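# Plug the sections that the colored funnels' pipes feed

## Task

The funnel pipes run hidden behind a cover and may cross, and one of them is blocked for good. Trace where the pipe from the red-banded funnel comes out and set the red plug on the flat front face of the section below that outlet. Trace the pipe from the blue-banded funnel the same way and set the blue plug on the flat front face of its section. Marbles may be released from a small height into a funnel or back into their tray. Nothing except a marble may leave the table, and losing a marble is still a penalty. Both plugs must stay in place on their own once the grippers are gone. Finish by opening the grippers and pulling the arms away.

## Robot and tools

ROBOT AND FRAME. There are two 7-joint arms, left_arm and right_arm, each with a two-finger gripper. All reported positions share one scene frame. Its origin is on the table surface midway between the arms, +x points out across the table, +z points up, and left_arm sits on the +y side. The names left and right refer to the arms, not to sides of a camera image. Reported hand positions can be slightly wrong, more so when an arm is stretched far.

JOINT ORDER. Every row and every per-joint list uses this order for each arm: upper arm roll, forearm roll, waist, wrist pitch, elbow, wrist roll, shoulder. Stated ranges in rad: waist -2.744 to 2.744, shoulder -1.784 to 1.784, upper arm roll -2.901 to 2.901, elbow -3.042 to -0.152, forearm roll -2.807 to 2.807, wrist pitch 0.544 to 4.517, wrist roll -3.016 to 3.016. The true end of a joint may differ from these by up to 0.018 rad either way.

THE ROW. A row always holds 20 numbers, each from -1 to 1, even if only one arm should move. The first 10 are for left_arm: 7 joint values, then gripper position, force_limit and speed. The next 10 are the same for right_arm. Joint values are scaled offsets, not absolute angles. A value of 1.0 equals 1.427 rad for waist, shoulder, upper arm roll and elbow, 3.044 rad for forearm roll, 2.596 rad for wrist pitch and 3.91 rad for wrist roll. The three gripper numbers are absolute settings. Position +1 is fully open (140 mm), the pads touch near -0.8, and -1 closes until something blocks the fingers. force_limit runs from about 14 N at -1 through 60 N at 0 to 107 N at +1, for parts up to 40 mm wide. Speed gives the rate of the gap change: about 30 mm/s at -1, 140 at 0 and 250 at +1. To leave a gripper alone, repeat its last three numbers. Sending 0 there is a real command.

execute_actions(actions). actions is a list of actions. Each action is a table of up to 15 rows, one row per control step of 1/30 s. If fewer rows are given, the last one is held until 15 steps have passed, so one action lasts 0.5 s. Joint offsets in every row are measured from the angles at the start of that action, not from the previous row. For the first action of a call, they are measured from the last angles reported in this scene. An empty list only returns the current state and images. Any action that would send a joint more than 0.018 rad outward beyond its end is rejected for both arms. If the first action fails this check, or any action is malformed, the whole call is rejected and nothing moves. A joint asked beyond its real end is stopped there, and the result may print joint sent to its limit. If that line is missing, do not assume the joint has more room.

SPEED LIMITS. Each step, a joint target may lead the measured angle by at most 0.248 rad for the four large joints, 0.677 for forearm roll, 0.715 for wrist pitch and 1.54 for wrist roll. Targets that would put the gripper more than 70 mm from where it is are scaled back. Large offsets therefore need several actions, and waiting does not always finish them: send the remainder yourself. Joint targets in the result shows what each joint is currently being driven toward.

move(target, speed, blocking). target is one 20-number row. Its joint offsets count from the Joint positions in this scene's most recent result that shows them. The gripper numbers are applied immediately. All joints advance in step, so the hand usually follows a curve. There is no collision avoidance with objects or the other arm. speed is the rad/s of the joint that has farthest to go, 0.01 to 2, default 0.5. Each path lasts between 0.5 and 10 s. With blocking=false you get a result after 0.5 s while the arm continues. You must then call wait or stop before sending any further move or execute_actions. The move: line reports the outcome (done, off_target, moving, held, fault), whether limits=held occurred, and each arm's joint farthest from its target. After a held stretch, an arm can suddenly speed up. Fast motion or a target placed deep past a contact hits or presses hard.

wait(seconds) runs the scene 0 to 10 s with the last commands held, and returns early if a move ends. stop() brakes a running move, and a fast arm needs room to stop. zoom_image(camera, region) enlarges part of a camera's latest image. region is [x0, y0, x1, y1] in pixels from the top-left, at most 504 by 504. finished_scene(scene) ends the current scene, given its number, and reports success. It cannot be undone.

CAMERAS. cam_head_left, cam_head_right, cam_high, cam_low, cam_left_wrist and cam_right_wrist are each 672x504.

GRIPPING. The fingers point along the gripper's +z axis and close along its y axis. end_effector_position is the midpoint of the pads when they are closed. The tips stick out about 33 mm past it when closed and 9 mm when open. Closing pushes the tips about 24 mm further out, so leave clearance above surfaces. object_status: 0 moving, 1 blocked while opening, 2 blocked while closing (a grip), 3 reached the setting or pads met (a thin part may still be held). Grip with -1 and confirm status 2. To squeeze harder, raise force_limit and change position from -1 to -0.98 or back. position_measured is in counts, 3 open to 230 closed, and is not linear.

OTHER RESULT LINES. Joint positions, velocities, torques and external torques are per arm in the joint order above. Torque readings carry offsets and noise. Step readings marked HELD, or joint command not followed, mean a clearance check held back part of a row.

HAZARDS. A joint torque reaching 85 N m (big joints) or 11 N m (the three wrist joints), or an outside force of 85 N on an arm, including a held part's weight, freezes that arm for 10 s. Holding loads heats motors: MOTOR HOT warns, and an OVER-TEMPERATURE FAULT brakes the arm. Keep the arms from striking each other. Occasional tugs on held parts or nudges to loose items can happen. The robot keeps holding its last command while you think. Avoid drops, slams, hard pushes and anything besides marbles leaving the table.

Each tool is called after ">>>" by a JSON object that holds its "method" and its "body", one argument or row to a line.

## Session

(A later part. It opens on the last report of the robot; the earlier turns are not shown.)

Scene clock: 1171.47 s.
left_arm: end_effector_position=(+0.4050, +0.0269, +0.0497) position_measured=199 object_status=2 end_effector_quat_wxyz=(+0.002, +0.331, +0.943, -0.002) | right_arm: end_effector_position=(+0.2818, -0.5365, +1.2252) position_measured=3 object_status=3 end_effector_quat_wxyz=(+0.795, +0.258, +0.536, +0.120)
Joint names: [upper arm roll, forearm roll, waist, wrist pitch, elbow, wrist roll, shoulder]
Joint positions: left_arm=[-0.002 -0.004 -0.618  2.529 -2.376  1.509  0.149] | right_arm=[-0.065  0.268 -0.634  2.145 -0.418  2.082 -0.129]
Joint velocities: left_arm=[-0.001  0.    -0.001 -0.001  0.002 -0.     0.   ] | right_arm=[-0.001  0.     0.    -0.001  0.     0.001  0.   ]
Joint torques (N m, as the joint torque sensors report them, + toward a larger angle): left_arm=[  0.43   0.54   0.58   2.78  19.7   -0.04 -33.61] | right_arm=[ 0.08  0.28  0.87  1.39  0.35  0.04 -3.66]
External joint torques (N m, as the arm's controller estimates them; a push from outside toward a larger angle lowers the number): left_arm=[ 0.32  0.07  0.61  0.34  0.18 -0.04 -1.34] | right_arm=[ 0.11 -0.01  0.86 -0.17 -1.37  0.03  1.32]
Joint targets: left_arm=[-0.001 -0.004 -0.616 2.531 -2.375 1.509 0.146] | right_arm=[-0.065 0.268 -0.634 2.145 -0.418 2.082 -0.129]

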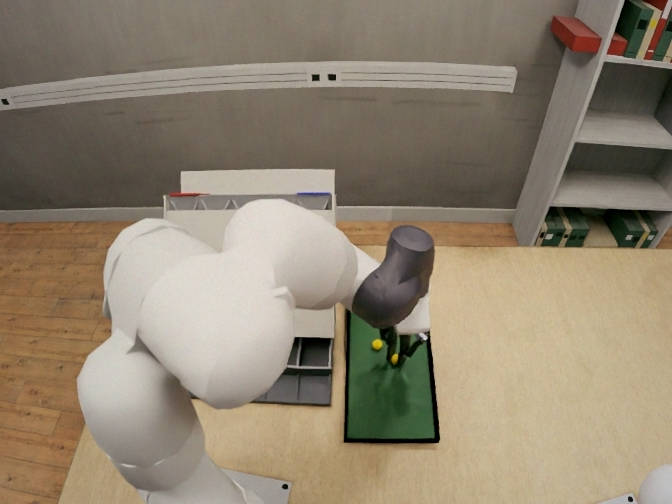

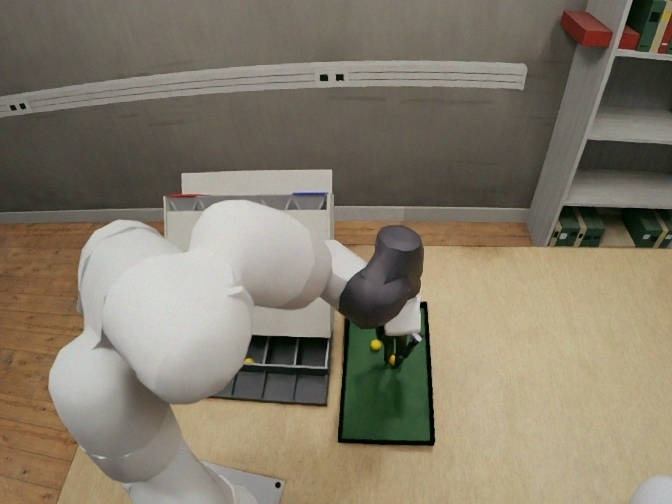

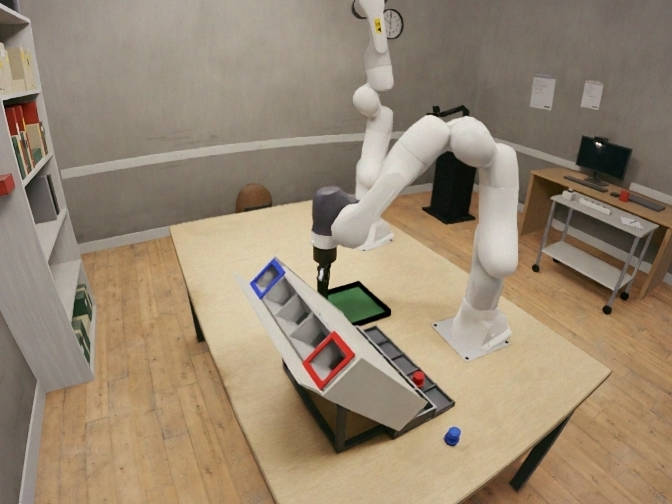

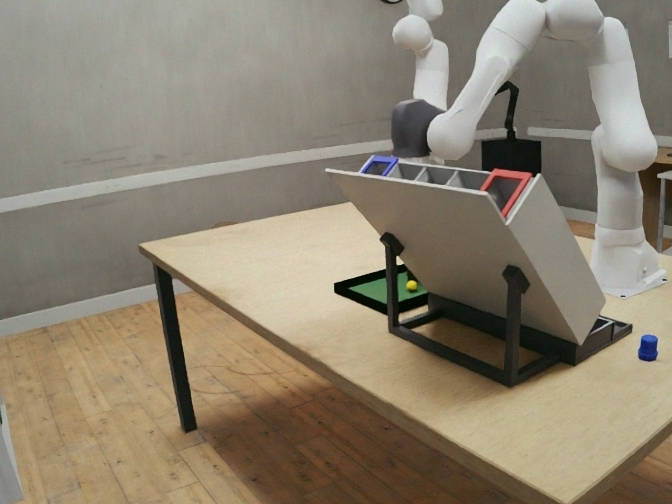

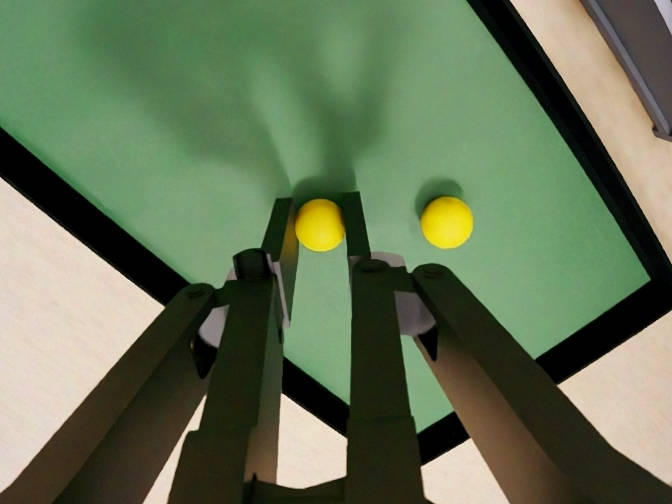

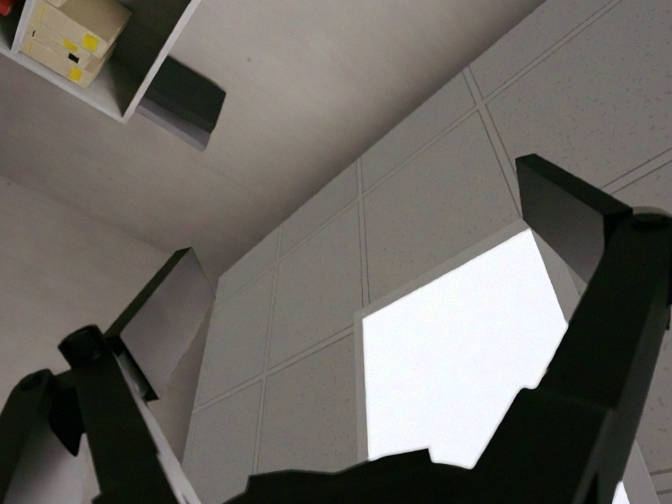

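>>> {"method": "execute_actions", "body": {
  "actions": []
}}

Scene clock: 1189.23 s.
left_arm: end_effector_position=(+0.4050, +0.0269, +0.0497) position_measured=199 object_status=2 end_effector_quat_wxyz=(+0.002, +0.331, +0.943, -0.002) | right_arm: end_effector_position=(+0.2818, -0.5365, +1.2252) position_measured=3 object_status=3 end_effector_quat_wxyz=(+0.795, +0.258, +0.536, +0.120)
Joint names: [upper arm roll, forearm roll, waist, wrist pitch, elbow, wrist roll, shoulder]
Joint positions: left_arm=[-0.002 -0.004 -0.618  2.529 -2.376  1.509  0.149] | right_arm=[-0.065  0.268 -0.634  2.145 -0.418  2.082 -0.129]
Joint velocities: left_arm=[-0.     0.     0.    -0.     0.001  0.001  0.001] | right_arm=[ 0.002  0.     0.001  0.001  0.     0.    -0.   ]
Joint torques (N m, as the joint torque sensors report them, + toward a larger angle): left_arm=[  0.69   0.49   1.39   2.77  20.15  -0.04 -33.59] | right_arm=[ 0.06  0.25  0.67  1.38  0.4   0.05 -3.92]
External joint torques (N m, as the arm's controller estimates them; a push from outside toward a larger angle lowers the number): left_arm=[ 0.51  0.02  1.33  0.34  0.68 -0.04 -1.38] | right_arm=[ 0.08 -0.04  0.66 -0.19 -1.37  0.04  1.19]
Joint targets: left_arm=[-0.001 -0.004 -0.616 2.531 -2.375 1.509 0.146] | right_arm=[-0.065 0.268 -0.634 2.145 -0.418 2.082 -0.129]

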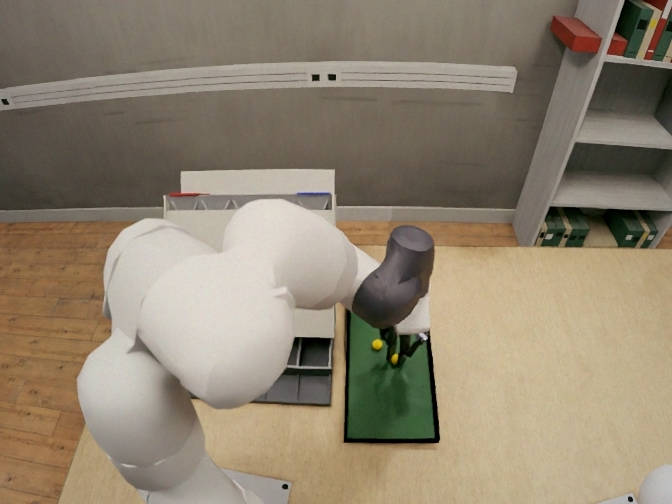

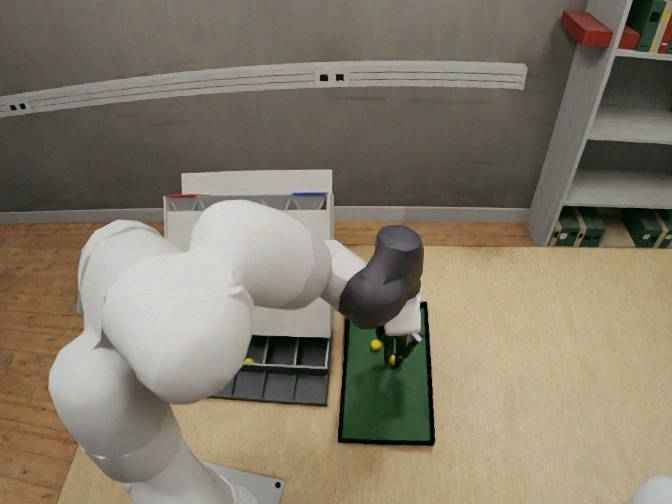

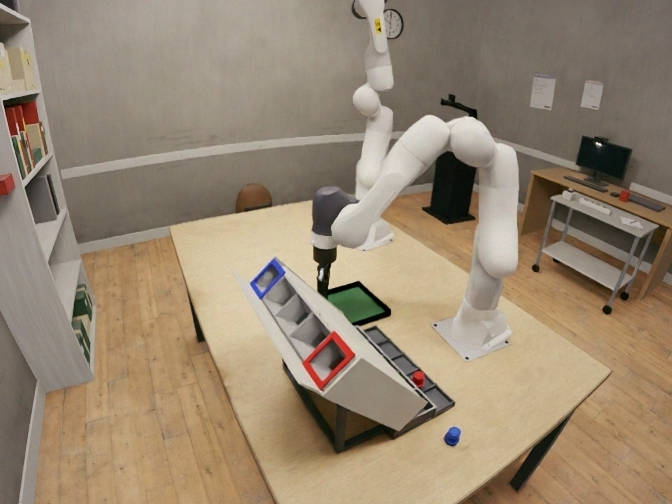

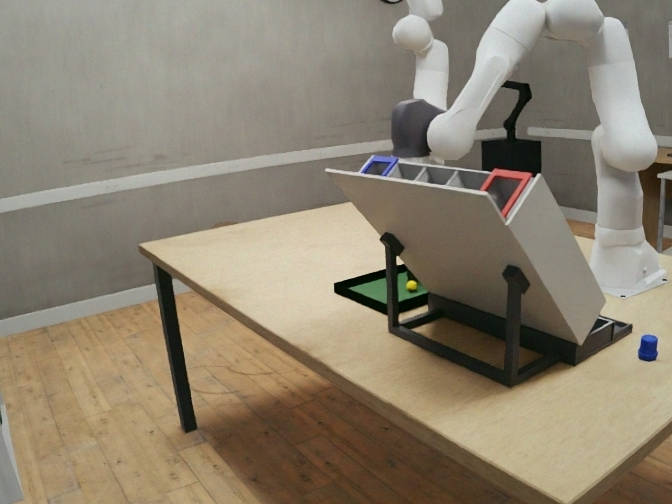

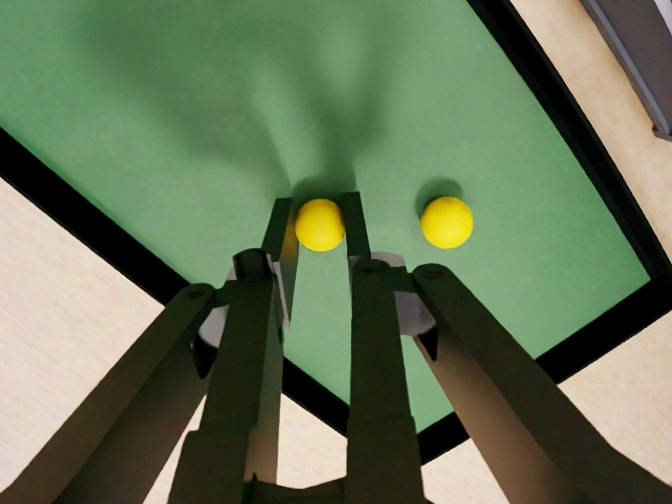

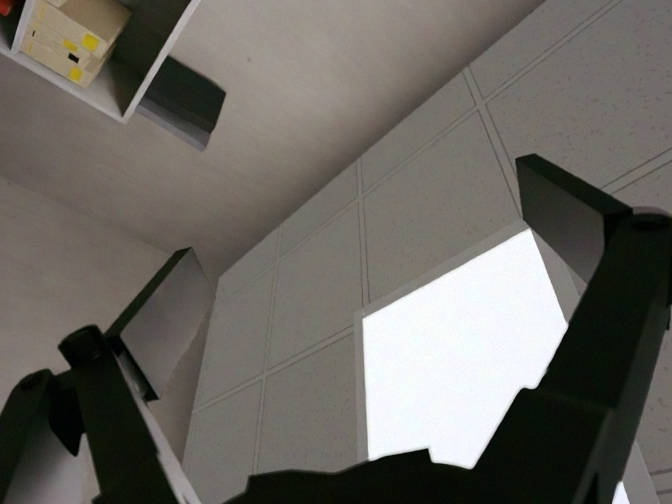

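>>> {"method": "execute_actions", "body": {
  "actions": [
    [[0,0,0.0014,-0.0111,0.0089,0,-0.0055,-1,0,-0.3,0,0,0,0,0,0,0,1,0,0],[0,0,0.0014,-0.0223,0.0187,0,-0.0088,-1,0,-0.3,0,0,0,0,0,0,0,1,0,0],[0,0,0.0041,-0.0347,0.0308,0,-0.0128,-1,0,-0.3,0,0,0,0,0,0,0,1,0,0],[0,0,0.0069,-0.0480,0.0449,0,-0.0173,-1,0,-0.3,0,0,0,0,0,0,0,1,0,0],[0,0,0.0105,-0.0622,0.0610,0,-0.0222,-1,0,-0.3,0,0,0,0,0,0,0,1,0,0],[0,0,0.0149,-0.0772,0.0788,0,-0.0274,-1,0,-0.3,0,0,0,0,0,0,0,1,0,0],[0,0,0.0200,-0.0928,0.0981,0,-0.0328,-1,0,-0.3,0,0,0,0,0,0,0,1,0,0],[0,0,0.0259,-0.1089,0.1189,0,-0.0383,-1,0,-0.3,0,0,0,0,0,0,0,1,0,0],[0,0,0.0325,-0.1254,0.1410,0,-0.0438,-1,0,-0.3,0,0,0,0,0,0,0,1,0,0],[0,0,0.0400,-0.1421,0.1641,0,-0.0491,-1,0,-0.3,0,0,0,0,0,0,0,1,0,0],[0,0,0.0482,-0.1589,0.1882,0,-0.0543,-1,0,-0.3,0,0,0,0,0,0,0,1,0,0],[0,0,0.0571,-0.1757,0.2131,0,-0.0591,-1,0,-0.3,0,0,0,0,0,0,0,1,0,0],[0,0,0.0669,-0.1923,0.2386,0,-0.0634,-1,0,-0.3,0,0,0,0,0,0,0,1,0,0],[0,0,0.0774,-0.2087,0.2645,0,-0.0672,-1,0,-0.3,0,0,0,0,0,0,0,1,0,0],[0,0,0.0886,-0.2246,0.2908,0,-0.0704,-1,0,-0.3,0,0,0,0,0,0,0,1,0,0]],
    [[0,0,0.0357,-0.0883,0.0822,0,-0.0137,-1,0,-0.3,0,0,0,0,0,0,0,1,0,0],[0,0,0.0485,-0.1031,0.1086,0,-0.0153,-1,0,-0.3,0,0,0,0,0,0,0,1,0,0],[0,0,0.0620,-0.1171,0.1347,0,-0.0159,-1,0,-0.3,0,0,0,0,0,0,0,1,0,0],[0,0,0.0764,-0.1301,0.1606,0,-0.0154,-1,0,-0.3,0,0,0,0,0,0,0,1,0,0],[0,0,0.0915,-0.1421,0.1859,0,-0.0130,-1,0,-0.3,0,0,0,0,0,0,0,1,0,0],[0,0,0.1074,-0.1529,0.2105,0,-0.0130,-1,0,-0.3,0,0,0,0,0,0,0,1,0,0],[0,0,0.1241,-0.1625,0.2344,0,-0.0130,-1,0,-0.3,0,0,0,0,0,0,0,1,0,0],[0,0,0.1415,-0.1706,0.2572,0,-0.0130,-1,0,-0.3,0,0,0,0,0,0,0,1,0,0],[0,0,0.1597,-0.1771,0.2789,0,-0.0130,-1,0,-0.3,0,0,0,0,0,0,0,1,0,0],[0,0,0.1787,-0.1820,0.2993,0,-0.0130,-1,0,-0.3,0,0,0,0,0,0,0,1,0,0],[0,0,0.1984,-0.1850,0.3182,0,-0.0130,-1,0,-0.3,0,0,0,0,0,0,0,1,0,0],[0,0,0.2189,-0.1861,0.3355,0,-0.0105,-1,0,-0.3,0,0,0,0,0,0,0,1,0,0],[0,0,0.2402,-0.1851,0.3510,0,-0.0075,-1,0,-0.3,0,0,0,0,0,0,0,1,0,0],[0,0,0.2602,-0.1819,0.3645,0,-0.0040,-1,0,-0.3,0,0,0,0,0,0,0,1,0,0],[0,0,0.2802,-0.1764,0.3759,0,-0.0002,-1,0,-0.3,0,0,0,0,0,0,0,1,0,0]],
    [[0,0,0.0651,-0.0012,0.0416,0,0.0089,-1,0,-0.3,0,0,0,0,0,0,0,1,0,0],[0,0,0.0851,-0.0012,0.0484,0,0.0127,-1,0,-0.3,0,0,0,0,0,0,0,1,0,0],[0,0,0.1051,-0.0012,0.0525,0,0.0166,-1,0,-0.3,0,0,0,0,0,0,0,1,0,0],[0,0,0.1251,-0.0012,0.0538,0,0.0205,-1,0,-0.3,0,0,0,0,0,0,0,1,0,0],[0,0,0.1451,-0.0012,0.0523,0,0.0244,-1,0,-0.3,0,0,0,0,0,0,0,1,0,0],[0,0,0.1598,-0.0012,0.0470,0,0.0281,-1,0,-0.3,0,0,0,0,0,0,0,1,0,0],[0,0,0.1725,-0.0012,0.0470,0,0.0316,-1,0,-0.3,0,0,0,0,0,0,0,1,0,0],[0,0,0.1833,-0.0012,0.0470,0,0.0348,-1,0,-0.3,0,0,0,0,0,0,0,1,0,0],[0,0,0.1920,-0.0012,0.0470,0,0.0377,-1,0,-0.3,0,0,0,0,0,0,0,1,0,0],[0,0,0.1987,-0.0012,0.0470,0,0.0400,-1,0,-0.3,0,0,0,0,0,0,0,1,0,0],[0,0,0.2034,-0.0012,0.0470,0,0.0418,-1,0,-0.3,0,0,0,0,0,0,0,1,0,0],[0,0,0.2061,-0.0012,0.0470,0,0.0430,-1,0,-0.3,0,0,0,0,0,0,0,1,0,0],[0,0,0.2068,-0.0012,0.0470,0,0.0435,-1,0,-0.3,0,0,0,0,0,0,0,1,0,0],[0,0,0.2054,-0.0012,0.0470,0,0.0431,-1,0,-0.3,0,0,0,0,0,0,0,1,0,0],[0,0,0.2015,-0.0012,0.0470,0,0.0410,-1,0,-0.3,0,0,0,0,0,0,0,1,0,0]]
  ]
}}

Scene clock: 1310.73 s.
left_arm: end_effector_position=(+0.6564, +0.3546, +0.4031) position_measured=199 object_status=2 end_effector_quat_wxyz=(+0.054, -0.020, +0.998, -0.004) | right_arm: end_effector_position=(+0.2818, -0.5365, +1.2252) position_measured=3 object_status=3 end_effector_quat_wxyz=(+0.795, +0.258, +0.536, +0.120)
Joint names: [upper arm roll, forearm roll, waist, wrist pitch, elbow, wrist roll, shoulder]
Joint positions: left_arm=[-0.    -0.004  0.099  1.705 -1.484  1.509  0.113] | right_arm=[-0.065  0.268 -0.634  2.145 -0.418  2.082 -0.129]
Joint velocities: left_arm=[ 0.    -0.001  0.004 -0.006 -0.011  0.001  0.013] | right_arm=[ 0.     0.    -0.001 -0.001 -0.001  0.001 -0.   ]
Joint torques (N m, as the joint torque sensors report them, + toward a larger angle): left_arm=[ -3.54   0.73  -2.27   2.59  25.09  -0.07 -37.24] | right_arm=[ 0.01  0.26  0.69  1.39  0.74  0.07 -3.84]
External joint torques (N m, as the arm's controller estimates them; a push from outside toward a larger angle lowers the number): left_arm=[ 0.46  0.26  1.68 -0.29 -0.86 -0.06  1.95] | right_arm=[ 0.05 -0.02  0.69 -0.15 -0.85  0.06  0.93]
External joint torques at the end of the 1st action: left_arm=[-0.87 -0.09  2.01 -0.7   1.12 -0.05 -0.74] | right_arm=[ 0.33 -0.02  0.68 -0.14 -0.98  0.01  1.14]
External joint torques at the end of the 2nd action: left_arm=[ 0.34  0.03  1.82 -0.34  2.73 -0.02  1.79] | right_arm=[-0.06 -0.02  0.76 -0.15 -1.24  0.01  1.14]
Joint targets: left_arm=[-0.007 -0.004 0.095 1.704 -1.483 1.509 0.110] | right_arm=[-0.065 0.268 -0.634 2.145 -0.418 2.082 -0.129]
Step readings (joint positions; steps 1 to 15: 1st action; 16 to 30: 2nd action; 31 to 45: 3rd action):
0: left_arm=[-0.002 -0.004 -0.618 2.529 -2.376 1.509 0.149] | right_arm=[-0.065 0.268 -0.634 2.145 -0.418 2.082 -0.129]
1: left_arm=[-0.002 -0.004 -0.618 2.524 -2.374 1.509 0.148] | right_arm=[-0.065 0.268 -0.634 2.145 -0.418 2.082 -0.129]
2: left_arm=[-0.002 -0.004 -0.618 2.515 -2.369 1.509 0.148] | right_arm=[-0.065 0.268 -0.634 2.145 -0.418 2.082 -0.129]
4: left_arm=[-0.002 -0.004 -0.616 2.485 -2.349 1.509 0.143] | right_arm=[-0.065 0.268 -0.634 2.145 -0.418 2.082 -0.129]
8: left_arm=[-0.004 -0.004 -0.599 2.384 -2.268 1.509 0.119] | right_arm=[-0.065 0.268 -0.634 2.145 -0.418 2.082 -0.129]
15: left_arm=[-0.005 -0.004 -0.527 2.132 -2.041 1.509 0.066] | right_arm=[-0.065 0.268 -0.634 2.145 -0.418 2.082 -0.129]
16: left_arm=[-0.005 -0.004 -0.512 2.092 -2.005 1.509 0.060] | right_arm=[-0.065 0.268 -0.634 2.145 -0.418 2.082 -0.129]
17: left_arm=[-0.006 -0.004 -0.497 2.052 -1.967 1.509 0.056] | right_arm=[-0.065 0.268 -0.634 2.145 -0.418 2.082 -0.129]
19: left_arm=[-0.007 -0.004 -0.462 1.975 -1.893 1.509 0.050] | right_arm=[-0.065 0.268 -0.634 2.145 -0.418 2.082 -0.129]
23: left_arm=[-0.008 -0.004 -0.380 1.838 -1.749 1.509 0.048] | right_arm=[-0.065 0.268 -0.634 2.145 -0.418 2.082 -0.129]
30: left_arm=[-0.007 -0.004 -0.193 1.707 -1.550 1.509 0.051] | right_arm=[-0.065 0.268 -0.634 2.145 -0.418 2.082 -0.129]
31: left_arm=[-0.006 -0.004 -0.164 1.706 -1.531 1.509 0.054] | right_arm=[-0.065 0.268 -0.634 2.145 -0.418 2.082 -0.129]
32: left_arm=[-0.006 -0.004 -0.135 1.706 -1.514 1.509 0.056] | right_arm=[-0.065 0.268 -0.634 2.145 -0.418 2.082 -0.129]
34: left_arm=[-0.006 -0.004 -0.078 1.706 -1.490 1.509 0.062] | right_arm=[-0.065 0.268 -0.634 2.145 -0.418 2.082 -0.129]
38: left_arm=[-0.004 -0.004 0.025 1.706 -1.481 1.509 0.081] | right_arm=[-0.065 0.268 -0.634 2.145 -0.418 2.082 -0.129]
45: Joint positions above

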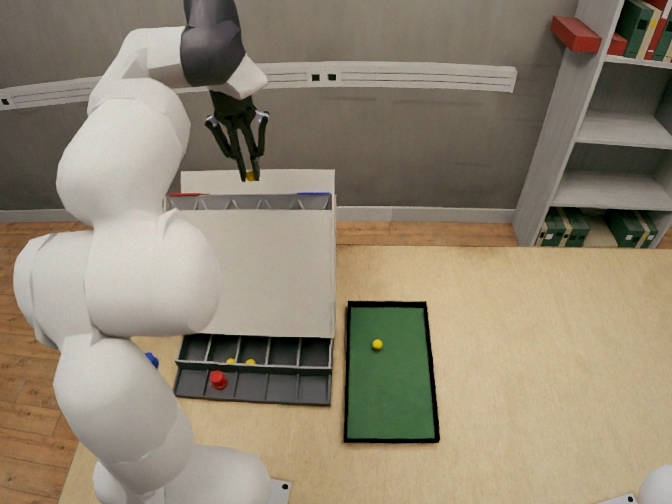

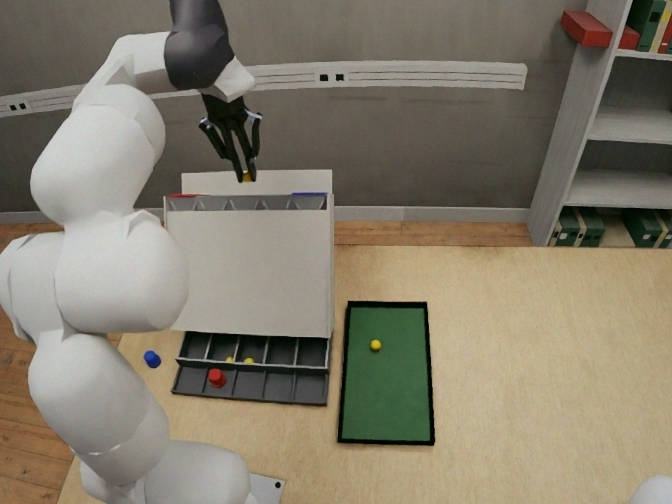

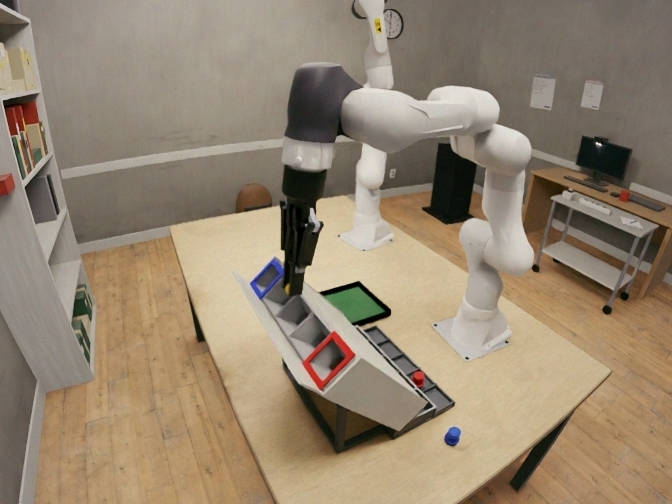

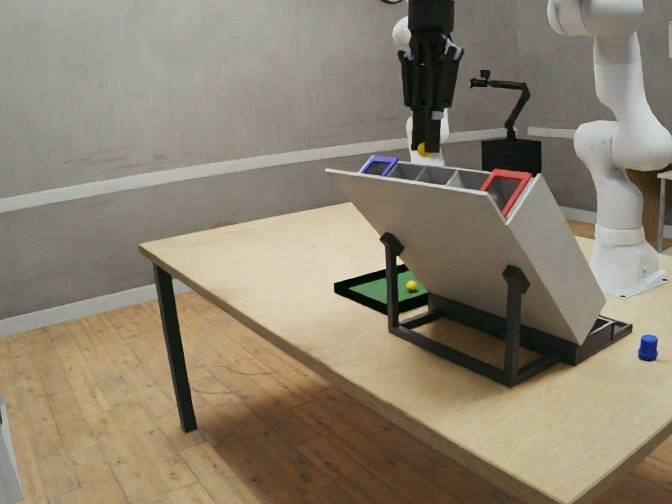

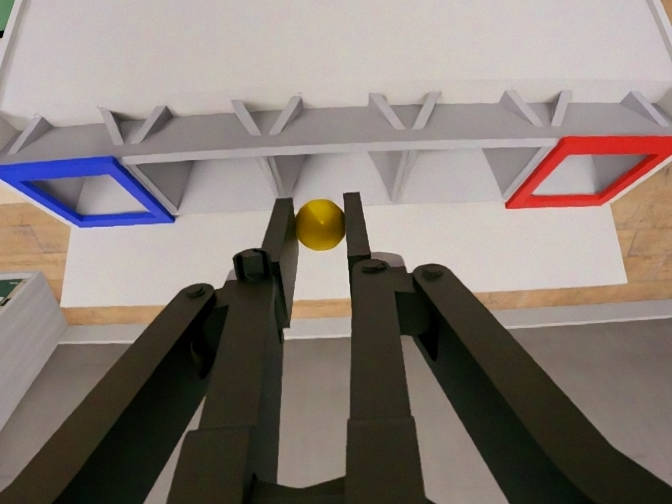

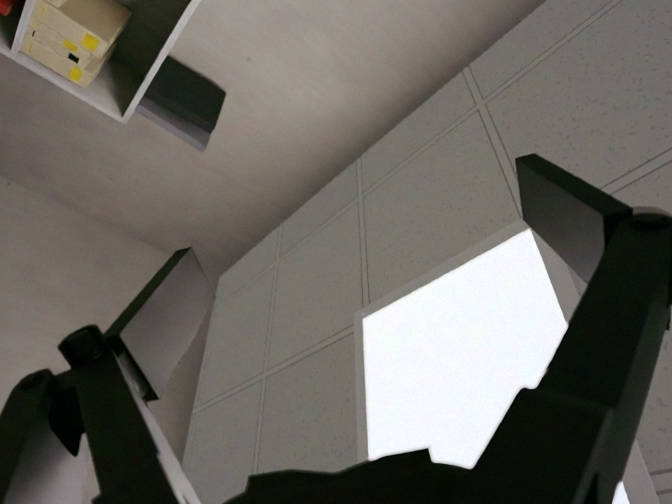

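>>> {"method": "zoom_image", "body": {
  "camera": "cam_head_right",
  "region": [130, 320, 350, 420]
}}

>>> {"method": "execute_actions", "body": {
  "actions": []
}}

Region (130, 320, 350, 420) of cam_head_right's 672x504 image, scaled by 2.291, with more detail than that image has; it fills the top 229 rows of this view, and the rest is white.

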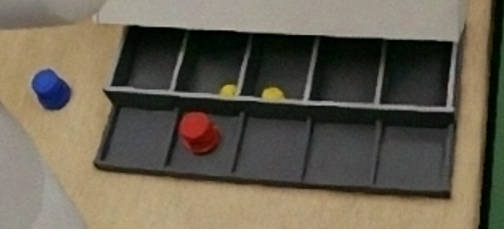

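Scene clock: 1313.13 s.
left_arm: end_effector_position=(+0.6562, +0.3500, +0.4033) position_measured=199 object_status=2 end_effector_quat_wxyz=(+0.054, -0.016, +0.998, -0.005) | right_arm: end_effector_position=(+0.2818, -0.5365, +1.2252) position_measured=3 object_status=3 end_effector_quat_wxyz=(+0.795, +0.258, +0.536, +0.120)
Joint names: [upper arm roll, forearm roll, waist, wrist pitch, elbow, wrist roll, shoulder]
Joint positions: left_arm=[-0.006 -0.004  0.097  1.705 -1.484  1.509  0.113] | right_arm=[-0.065  0.268 -0.634  2.145 -0.418  2.082 -0.129]
Joint velocities: left_arm=[ 0.     0.001 -0.     0.001  0.001  0.001 -0.002] | right_arm=[-0.001 -0.    -0.     0.001  0.     0.     0.   ]
Joint torques (N m, as the joint torque sensors report them, + toward a larger angle): left_arm=[ -1.02   0.7   -0.97   2.45  24.59   0.01 -36.58] | right_arm=[-0.13  0.27  0.75  1.37  0.63  0.03 -3.72]
External joint torques (N m, as the arm's controller estimates them; a push from outside toward a larger angle lowers the number): left_arm=[-1.08 -0.11 -0.94 -0.24  0.49  0.01 -0.75] | right_arm=[-0.07 -0.01  0.77 -0.19 -1.09  0.02  1.28]
Joint targets: left_arm=[-0.007 -0.004 0.095 1.704 -1.483 1.509 0.110] | right_arm=[-0.065 0.268 -0.634 2.145 -0.418 2.082 -0.129]

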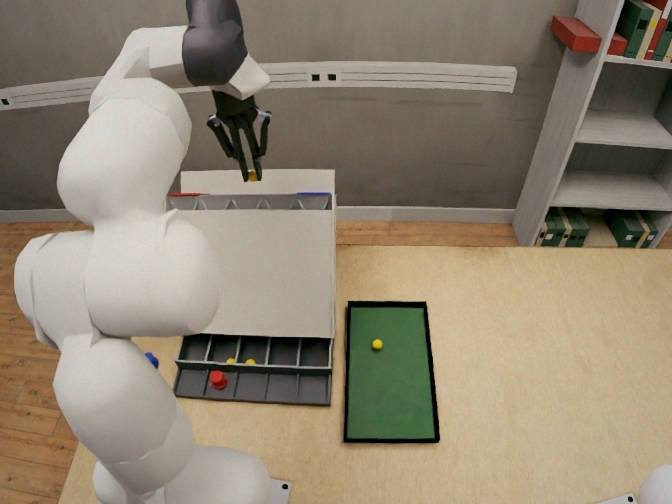

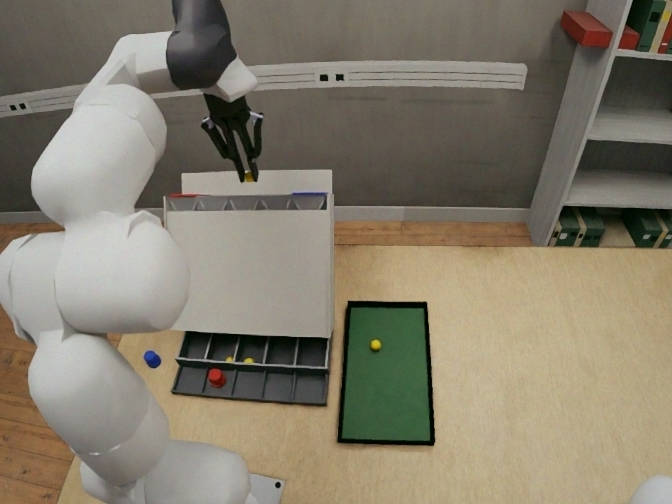

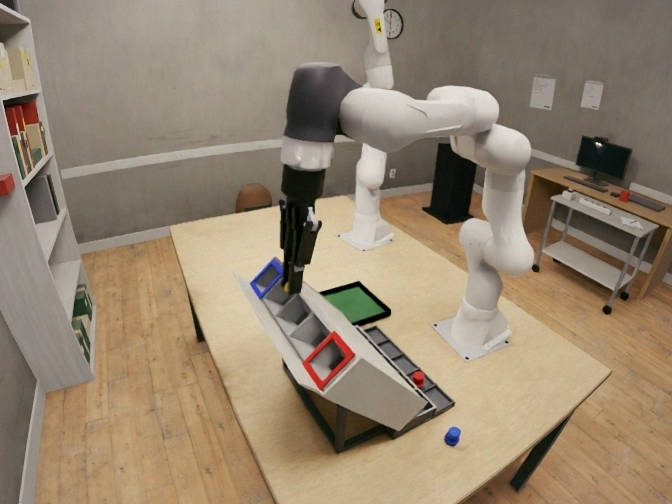

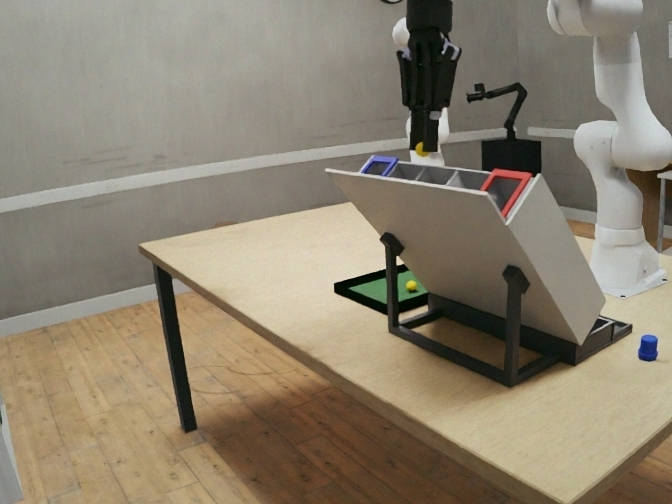

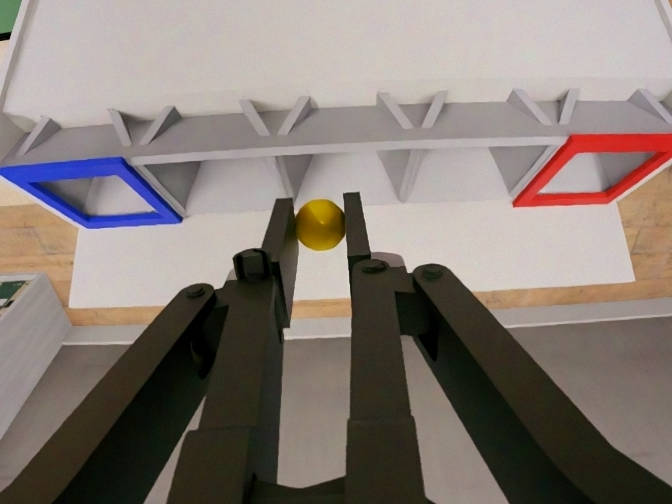

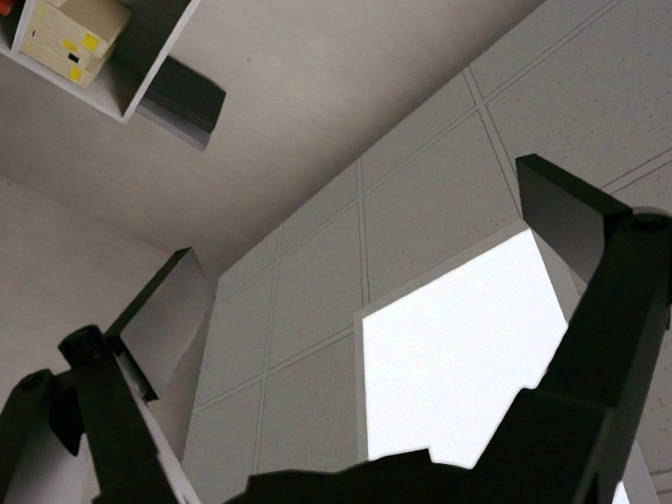

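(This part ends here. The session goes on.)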